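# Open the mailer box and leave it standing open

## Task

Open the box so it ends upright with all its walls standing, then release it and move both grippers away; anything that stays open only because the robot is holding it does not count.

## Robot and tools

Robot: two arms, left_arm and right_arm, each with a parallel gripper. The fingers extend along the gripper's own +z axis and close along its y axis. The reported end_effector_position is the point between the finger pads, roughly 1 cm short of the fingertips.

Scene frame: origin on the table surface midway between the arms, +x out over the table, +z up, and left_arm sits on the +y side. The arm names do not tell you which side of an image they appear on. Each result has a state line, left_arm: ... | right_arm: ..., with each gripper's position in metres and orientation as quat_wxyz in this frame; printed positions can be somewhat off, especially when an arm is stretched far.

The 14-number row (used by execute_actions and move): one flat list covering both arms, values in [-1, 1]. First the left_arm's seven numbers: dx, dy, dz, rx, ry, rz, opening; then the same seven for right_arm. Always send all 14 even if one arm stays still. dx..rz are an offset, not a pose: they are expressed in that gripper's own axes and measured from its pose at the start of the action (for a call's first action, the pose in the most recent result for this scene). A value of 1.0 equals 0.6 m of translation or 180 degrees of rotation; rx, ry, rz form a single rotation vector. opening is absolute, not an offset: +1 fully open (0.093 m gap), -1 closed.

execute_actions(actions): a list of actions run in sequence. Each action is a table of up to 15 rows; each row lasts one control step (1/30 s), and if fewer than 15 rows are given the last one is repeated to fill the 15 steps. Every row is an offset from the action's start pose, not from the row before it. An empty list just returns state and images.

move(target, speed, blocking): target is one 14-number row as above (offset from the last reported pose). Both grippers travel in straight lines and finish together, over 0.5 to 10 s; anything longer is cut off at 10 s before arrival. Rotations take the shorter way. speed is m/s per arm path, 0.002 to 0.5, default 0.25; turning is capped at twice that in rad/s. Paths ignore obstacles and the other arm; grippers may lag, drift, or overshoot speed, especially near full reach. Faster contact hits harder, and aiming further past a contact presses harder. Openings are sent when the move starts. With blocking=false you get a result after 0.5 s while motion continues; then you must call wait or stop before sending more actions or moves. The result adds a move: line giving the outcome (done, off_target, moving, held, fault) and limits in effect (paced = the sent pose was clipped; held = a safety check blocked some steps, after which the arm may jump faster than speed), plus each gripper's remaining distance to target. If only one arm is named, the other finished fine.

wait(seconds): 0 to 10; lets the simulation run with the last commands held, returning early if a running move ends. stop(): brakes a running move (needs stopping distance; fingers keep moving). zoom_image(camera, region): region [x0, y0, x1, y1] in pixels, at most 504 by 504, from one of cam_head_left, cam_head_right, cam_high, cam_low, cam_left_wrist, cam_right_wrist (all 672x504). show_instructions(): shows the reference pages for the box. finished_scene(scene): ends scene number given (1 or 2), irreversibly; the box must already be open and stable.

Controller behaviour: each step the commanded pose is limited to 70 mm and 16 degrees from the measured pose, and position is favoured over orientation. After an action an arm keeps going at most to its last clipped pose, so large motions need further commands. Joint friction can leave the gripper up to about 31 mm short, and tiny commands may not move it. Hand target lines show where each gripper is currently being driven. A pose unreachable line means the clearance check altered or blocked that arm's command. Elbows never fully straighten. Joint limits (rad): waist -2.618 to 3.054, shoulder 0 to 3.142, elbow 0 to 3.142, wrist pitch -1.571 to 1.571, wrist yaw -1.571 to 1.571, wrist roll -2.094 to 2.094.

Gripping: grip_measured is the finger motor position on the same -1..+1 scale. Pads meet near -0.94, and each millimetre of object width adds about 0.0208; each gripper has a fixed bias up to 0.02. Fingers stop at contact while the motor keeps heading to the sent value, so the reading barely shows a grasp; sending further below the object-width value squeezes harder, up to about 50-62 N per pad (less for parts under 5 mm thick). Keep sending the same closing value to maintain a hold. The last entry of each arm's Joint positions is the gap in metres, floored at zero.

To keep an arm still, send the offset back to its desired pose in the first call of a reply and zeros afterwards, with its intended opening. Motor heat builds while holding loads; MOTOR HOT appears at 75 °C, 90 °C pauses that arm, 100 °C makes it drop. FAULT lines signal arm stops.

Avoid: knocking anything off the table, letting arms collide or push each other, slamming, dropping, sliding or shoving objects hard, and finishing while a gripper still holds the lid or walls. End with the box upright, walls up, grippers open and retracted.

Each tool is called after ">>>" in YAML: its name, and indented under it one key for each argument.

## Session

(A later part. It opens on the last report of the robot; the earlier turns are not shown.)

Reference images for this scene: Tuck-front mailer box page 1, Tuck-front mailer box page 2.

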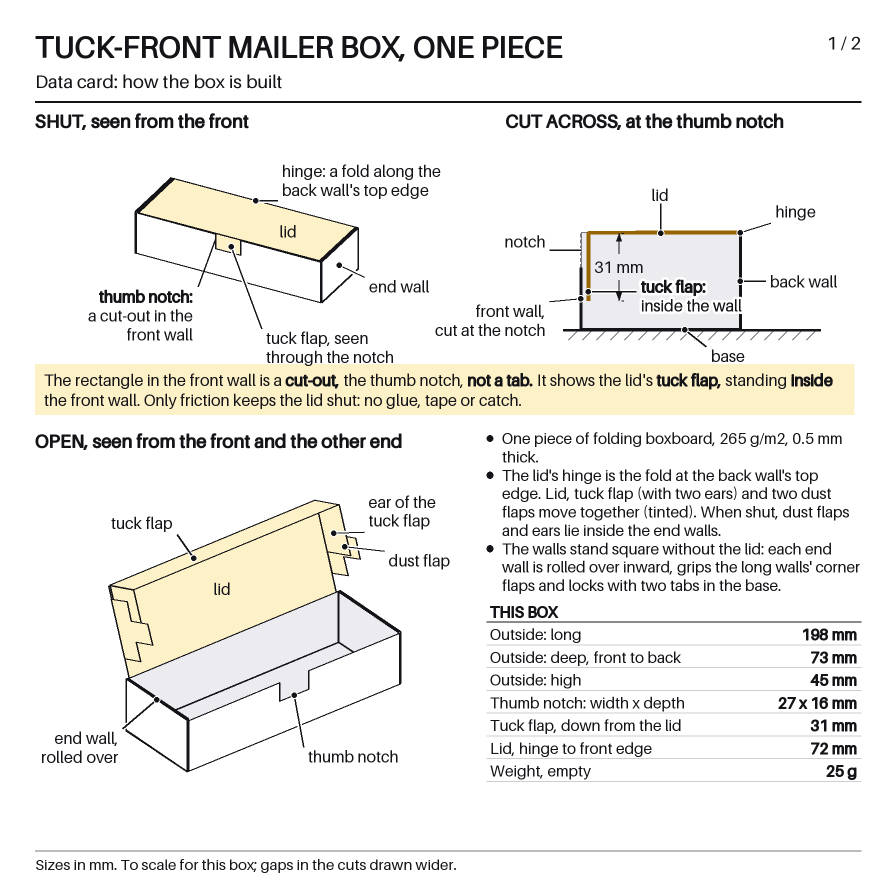

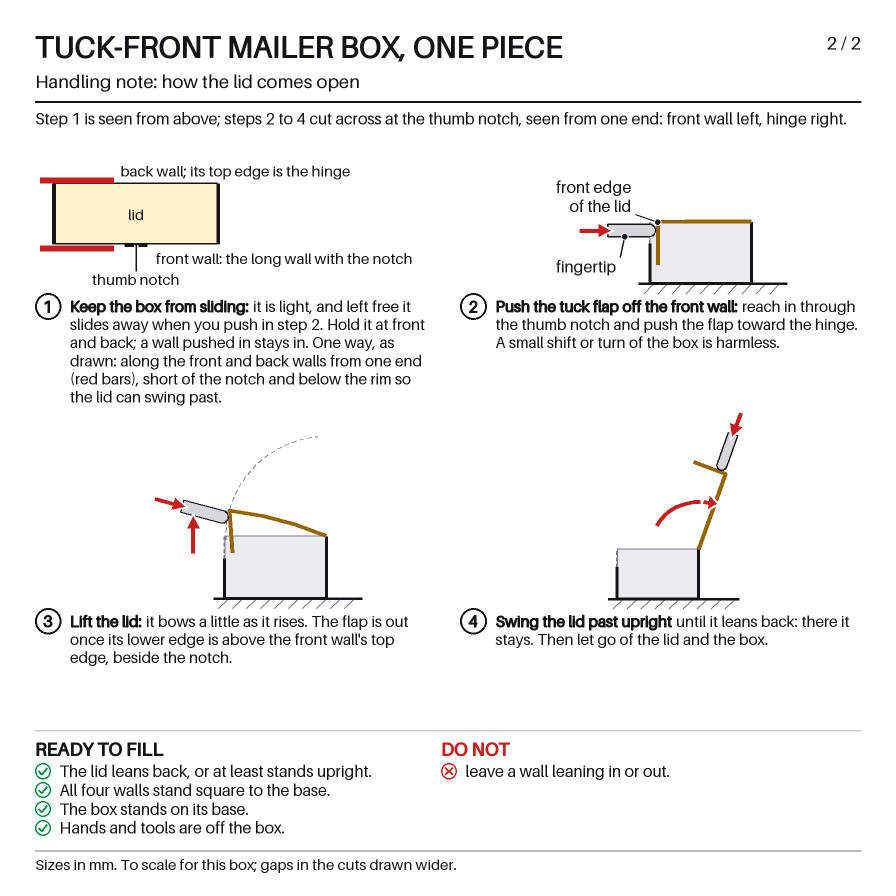

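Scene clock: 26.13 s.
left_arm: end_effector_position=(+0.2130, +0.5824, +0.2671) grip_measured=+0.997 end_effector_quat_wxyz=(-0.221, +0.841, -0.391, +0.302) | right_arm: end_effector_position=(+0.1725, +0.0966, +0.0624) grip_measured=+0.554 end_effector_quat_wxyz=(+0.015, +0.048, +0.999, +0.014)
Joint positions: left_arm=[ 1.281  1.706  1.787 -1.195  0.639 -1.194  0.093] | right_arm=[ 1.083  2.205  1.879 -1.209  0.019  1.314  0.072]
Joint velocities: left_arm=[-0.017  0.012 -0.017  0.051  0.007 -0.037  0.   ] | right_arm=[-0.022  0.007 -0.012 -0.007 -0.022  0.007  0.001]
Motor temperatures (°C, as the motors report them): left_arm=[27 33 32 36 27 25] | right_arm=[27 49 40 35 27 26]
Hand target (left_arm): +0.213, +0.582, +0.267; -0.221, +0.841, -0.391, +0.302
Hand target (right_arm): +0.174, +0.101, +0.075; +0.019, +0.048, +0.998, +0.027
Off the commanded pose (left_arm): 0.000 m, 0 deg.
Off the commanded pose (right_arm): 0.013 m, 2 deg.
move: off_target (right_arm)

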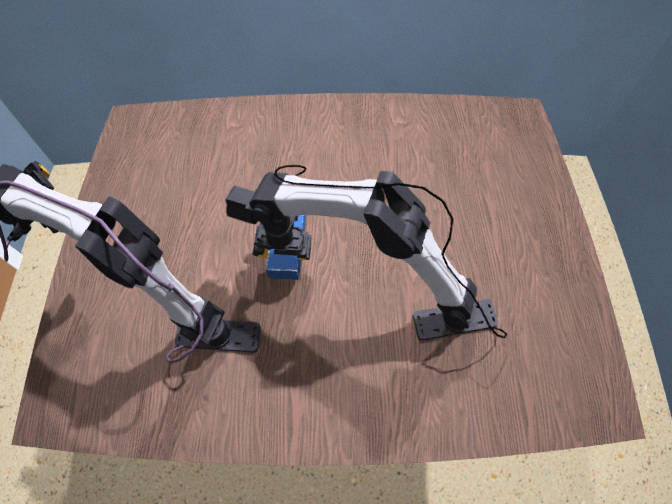

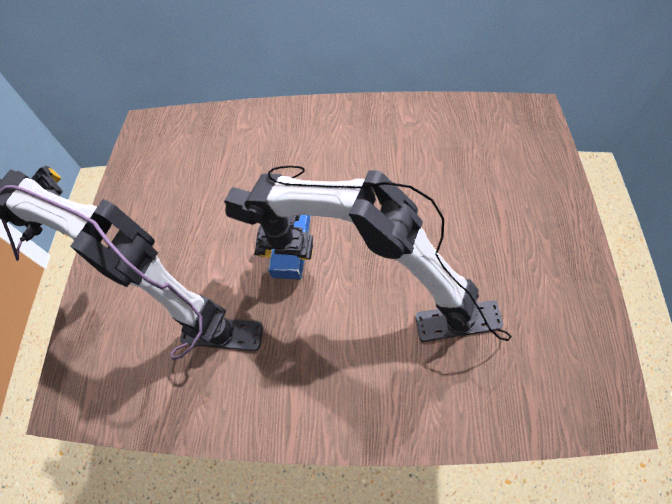

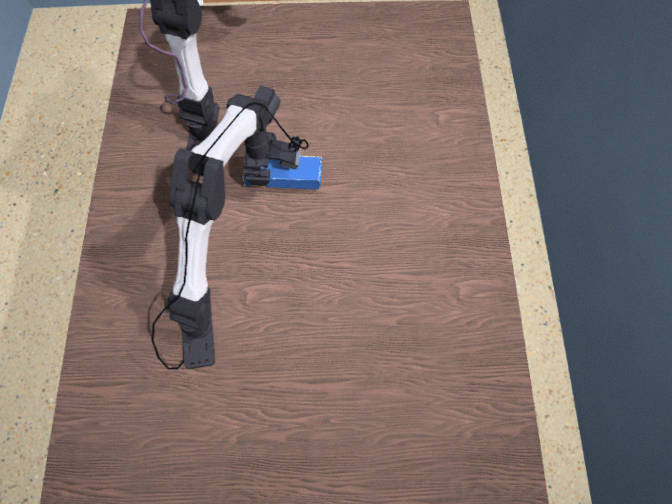

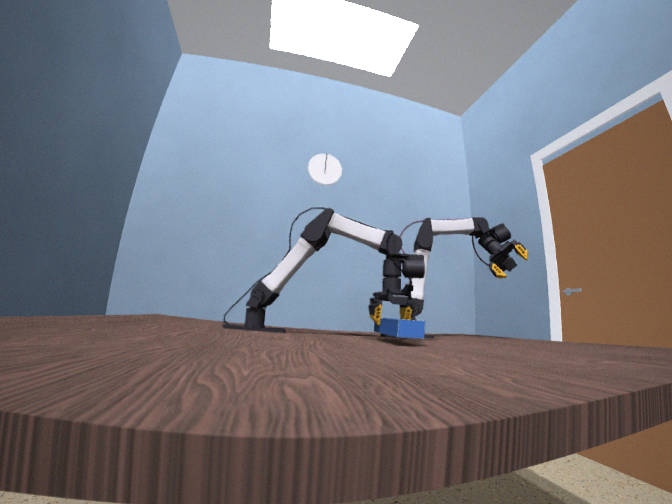

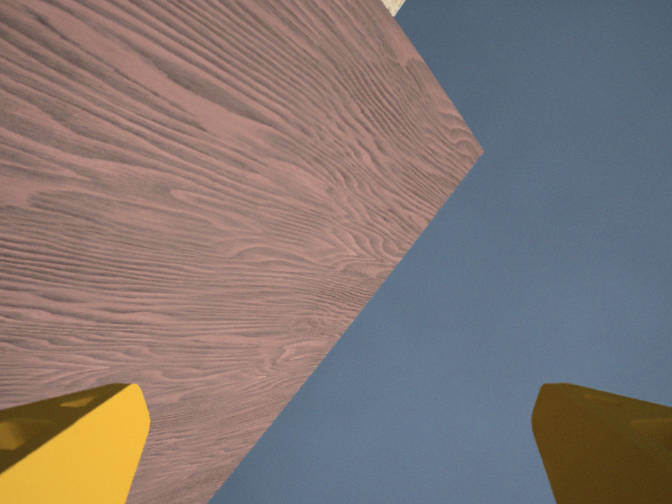

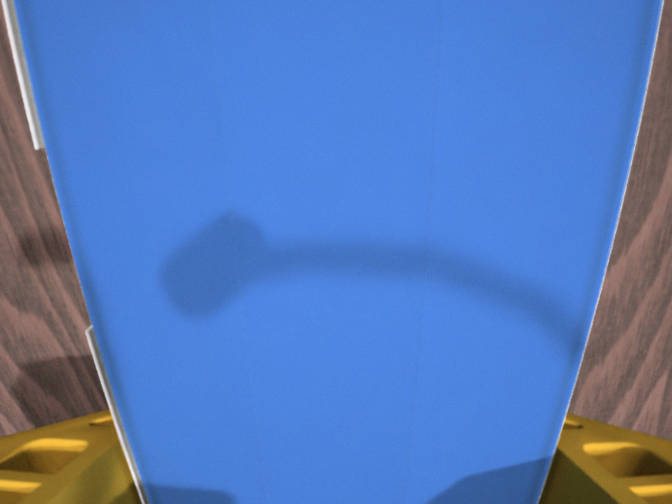

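>>> execute_actions:
  actions: []

Scene clock: 34.10 s.
left_arm: end_effector_position=(+0.2130, +0.5824, +0.2671) grip_measured=+0.997 end_effector_quat_wxyz=(-0.221, +0.841, -0.391, +0.302) | right_arm: end_effector_position=(+0.1723, +0.0961, +0.0623) grip_measured=+0.554 end_effector_quat_wxyz=(+0.014, +0.048, +0.999, +0.013)
Joint positions: left_arm=[ 1.281  1.706  1.787 -1.195  0.639 -1.194  0.093] | right_arm=[ 1.083  2.205  1.879 -1.211  0.019  1.314  0.072]
Joint velocities: left_arm=[0.002 0.007 0.002 0.022 0.066 0.007 0.   ] | right_arm=[-0.002  0.007 -0.017 -0.007 -0.022  0.037  0.   ]
Motor temperatures (°C, as the motors report them): left_arm=[27 33 33 36 27 25] | right_arm=[27 53 41 34 27 26]
Hand target (left_arm): +0.213, +0.582, +0.267; -0.221, +0.841, -0.391, +0.302
Hand target (right_arm): +0.174, +0.101, +0.075; +0.019, +0.048, +0.998, +0.027
Off the commanded pose (left_arm): 0.000 m, 0 deg.
Off the commanded pose (right_arm): 0.013 m, 2 deg.

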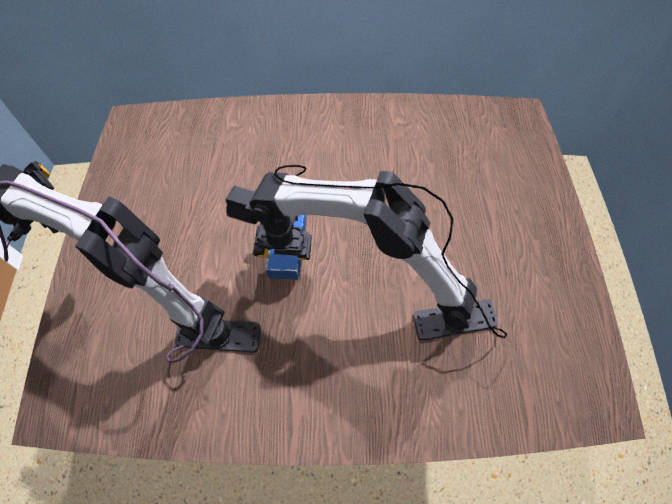

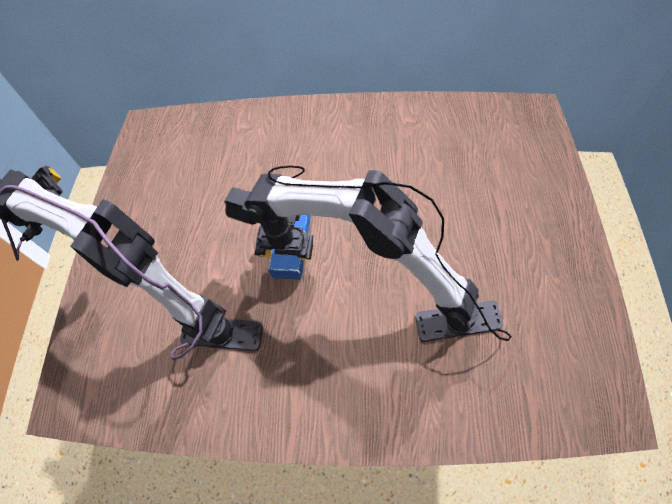

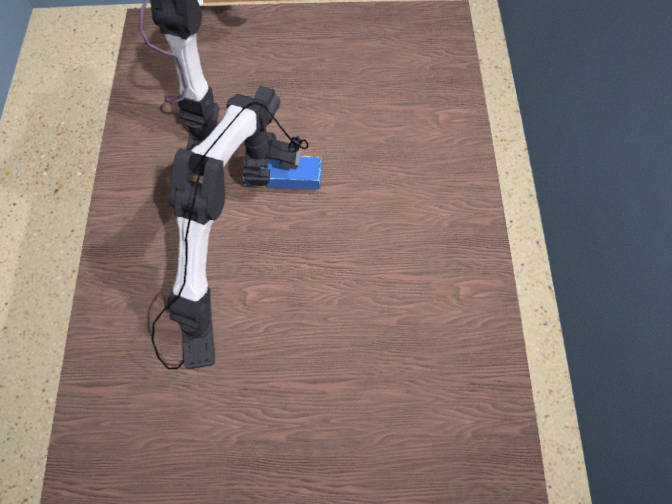

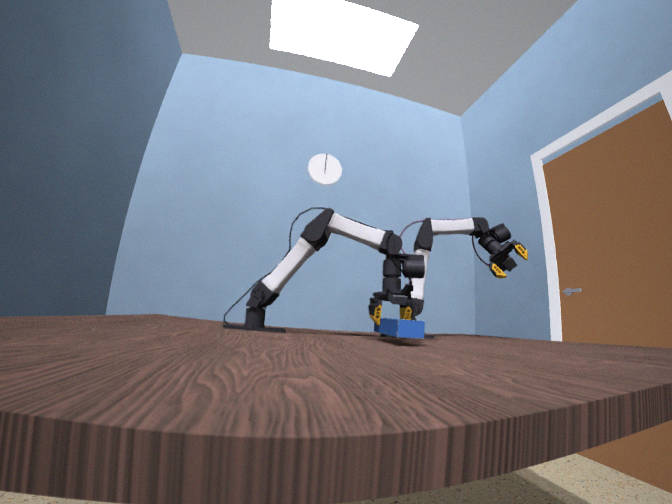

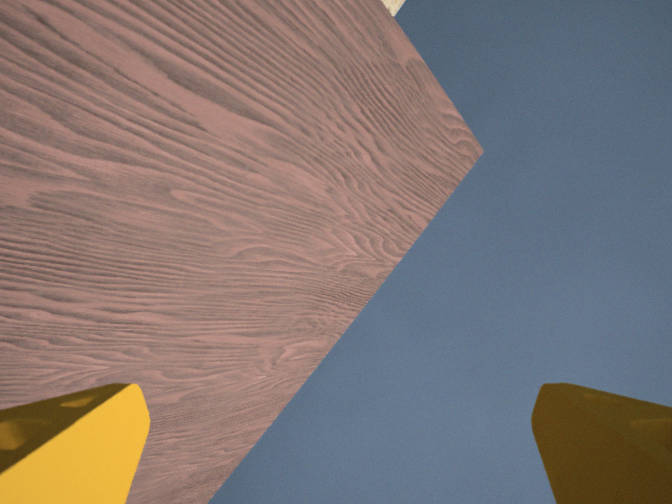

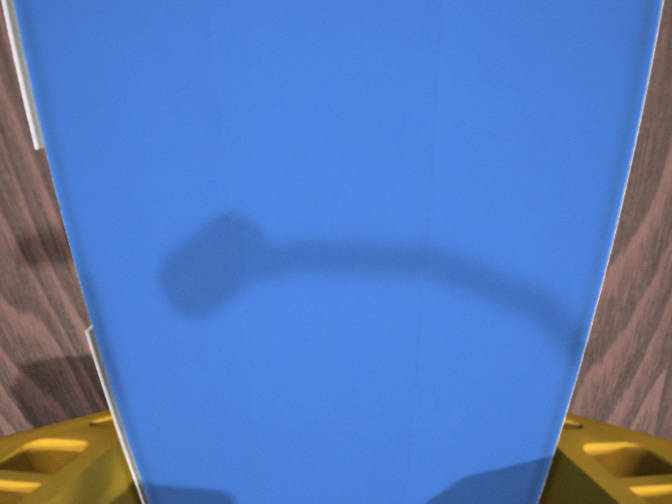

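>>> move:
  target: [0,0,0,0,0,0,1,-0.36,-0.293,-0.02,0,0,-0.29,0.55]
  speed: 0.15

>>> move:
  target: [0,0,0,0,0,0,1,0,0,0.055,0,0,0,0.55]
  speed: 0.04

Scene clock: 40.67 s.
left_arm: end_effector_position=(+0.2130, +0.5824, +0.2671) grip_measured=+0.997 end_effector_quat_wxyz=(-0.221, +0.841, -0.391, +0.302) | right_arm: end_effector_position=(+0.3689, -0.1006, +0.0714) grip_measured=+0.554 end_effector_quat_wxyz=(+0.014, -0.392, +0.920, -0.004)
Joint positions: left_arm=[ 1.281  1.706  1.787 -1.195  0.639 -1.194  0.093] | right_arm=[ 0.411  2.093  1.739 -1.19   0.012 -0.259  0.072]
Joint velocities: left_arm=[ 0.002 -0.007 -0.007  0.022  0.022  0.007 -0.001] | right_arm=[ 0.007  0.002  0.017 -0.007 -0.051 -0.007 -0.001]
Motor temperatures (°C, as the motors report them): left_arm=[27 34 33 36 27 25] | right_arm=[27 55 41 34 27 26]
Hand target (left_arm): +0.213, +0.582, +0.267; -0.221, +0.841, -0.391, +0.302
Hand target (right_arm): +0.373, -0.098, +0.075; +0.018, -0.397, +0.918, -0.000
Off the commanded pose (left_arm): 0.000 m, 0 deg.
Off the commanded pose (right_arm): 0.004 m, 1 deg.
move: done

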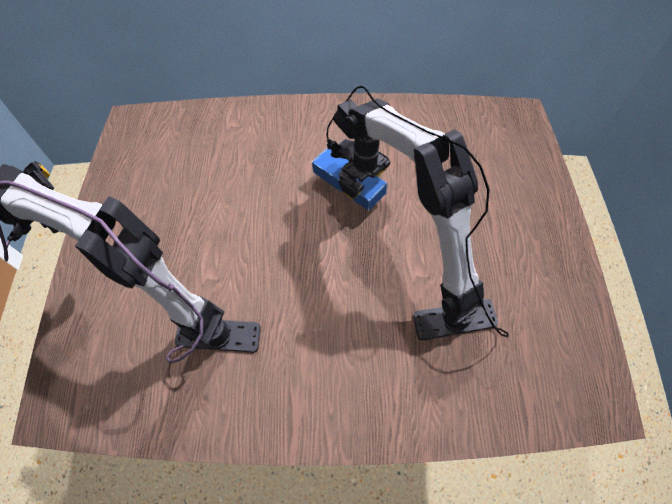

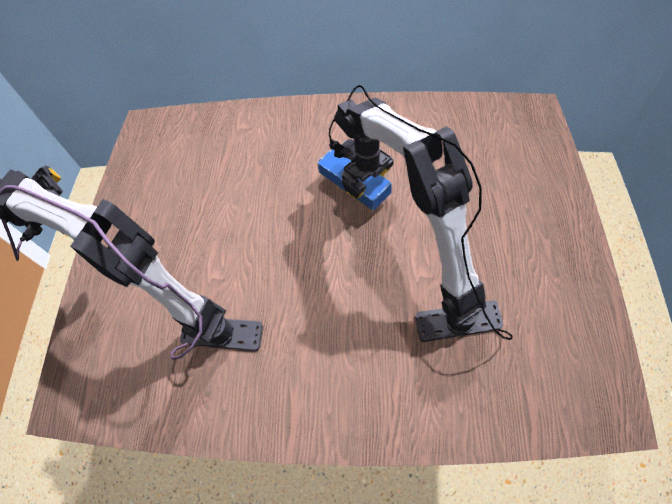

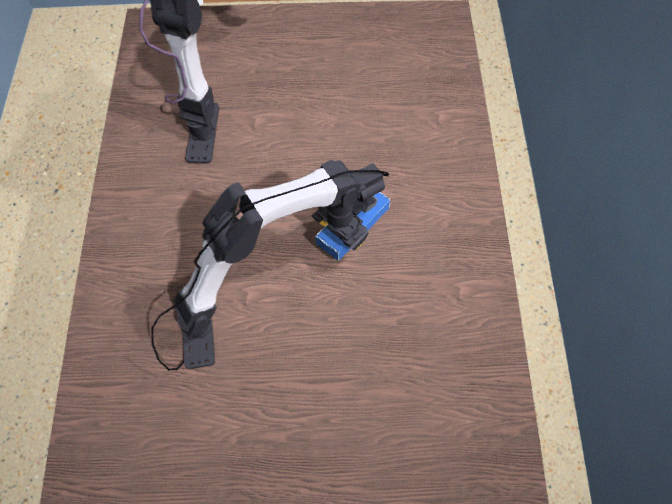

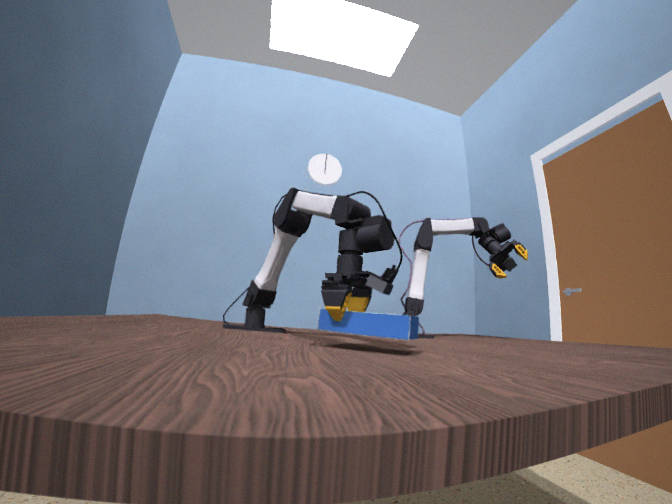

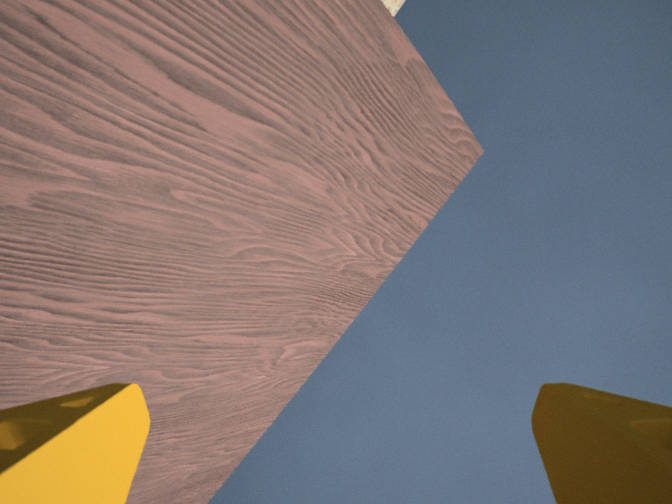

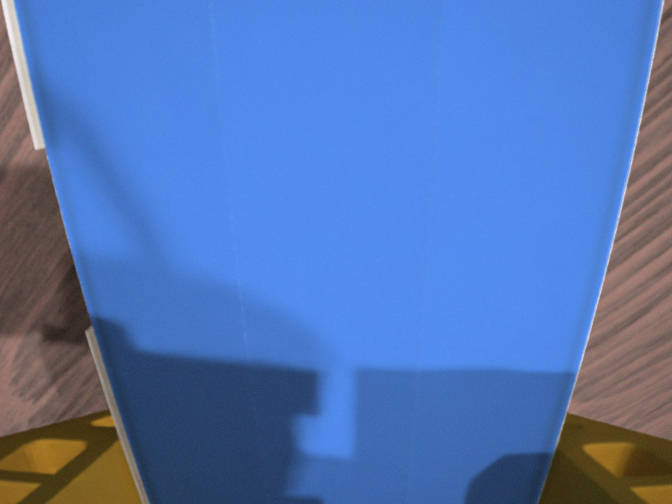

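Scene clock: 41.90 s.
left_arm: end_effector_position=(+0.2130, +0.5824, +0.2671) grip_measured=+0.997 end_effector_quat_wxyz=(-0.221, +0.841, -0.391, +0.302) | right_arm: end_effector_position=(+0.3715, -0.0991, +0.0460) grip_measured=+0.554 end_effector_quat_wxyz=(+0.019, -0.392, +0.920, -0.003)
Joint positions: left_arm=[ 1.281  1.706  1.787 -1.195  0.639 -1.194  0.093] | right_arm=[ 0.411  2.111  1.664 -1.087  0.012 -0.259  0.072]
Joint velocities: left_arm=[-0.002 -0.007  0.027 -0.037  0.007  0.037  0.   ] | right_arm=[-0.012 -0.012 -0.007  0.037  0.051  0.095 -0.   ]
Motor temperatures (°C, as the motors report them): left_arm=[27 34 33 36 27 25] | right_arm=[27 55 41 34 27 26]
Hand target (left_arm): +0.213, +0.582, +0.267; -0.221, +0.841, -0.391, +0.302
Hand target (right_arm): +0.369, -0.100, +0.039; +0.014, -0.392, +0.920, -0.004
Off the commanded pose (left_arm): 0.000 m, 0 deg.
Off the commanded pose (right_arm): 0.008 m, 1 deg.
move: done

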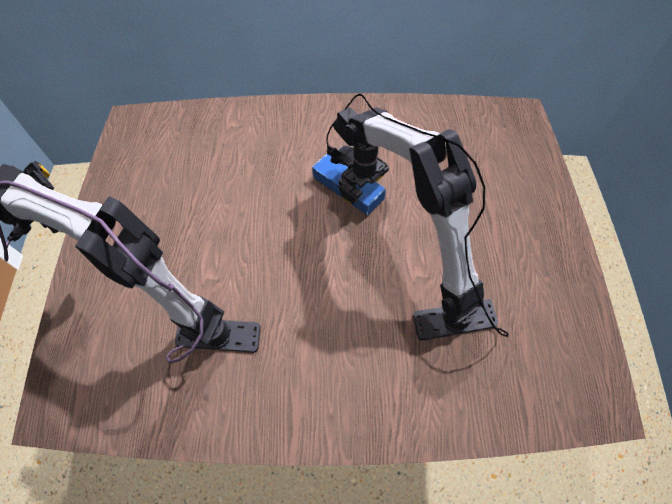

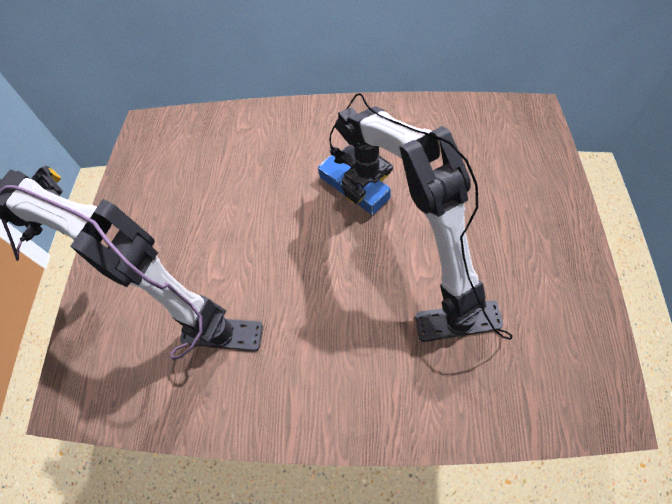

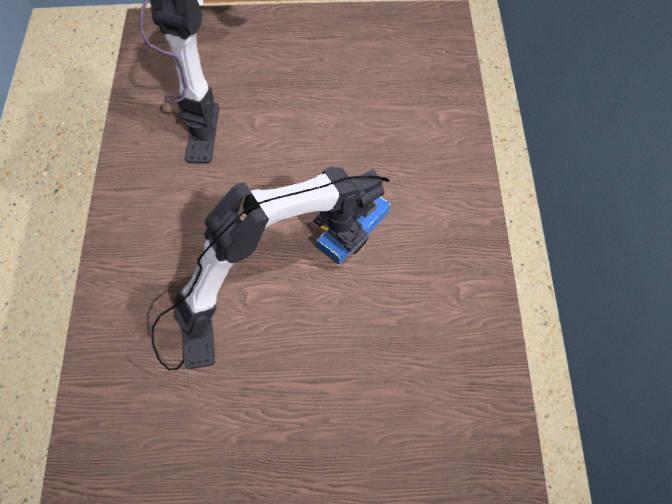

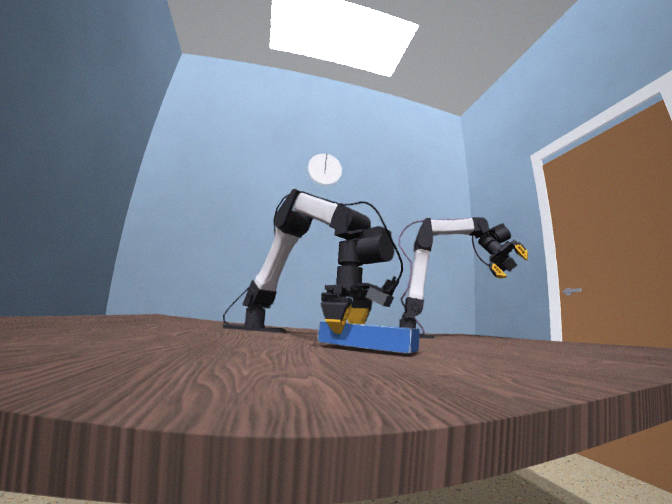

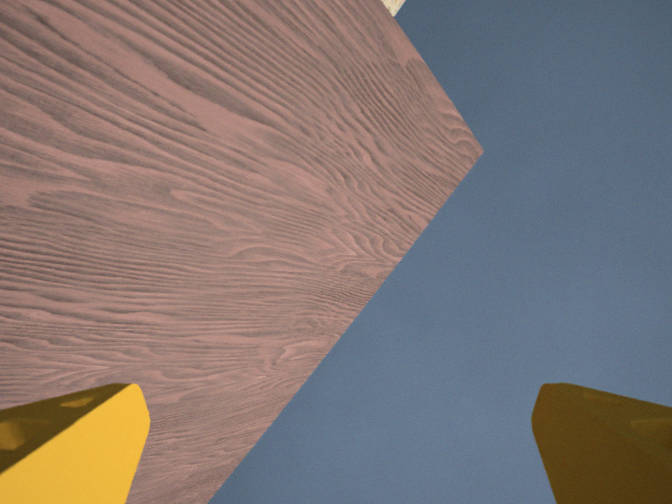

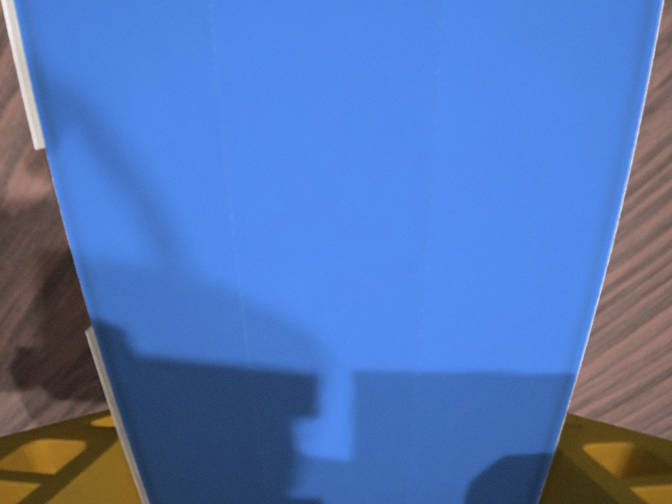

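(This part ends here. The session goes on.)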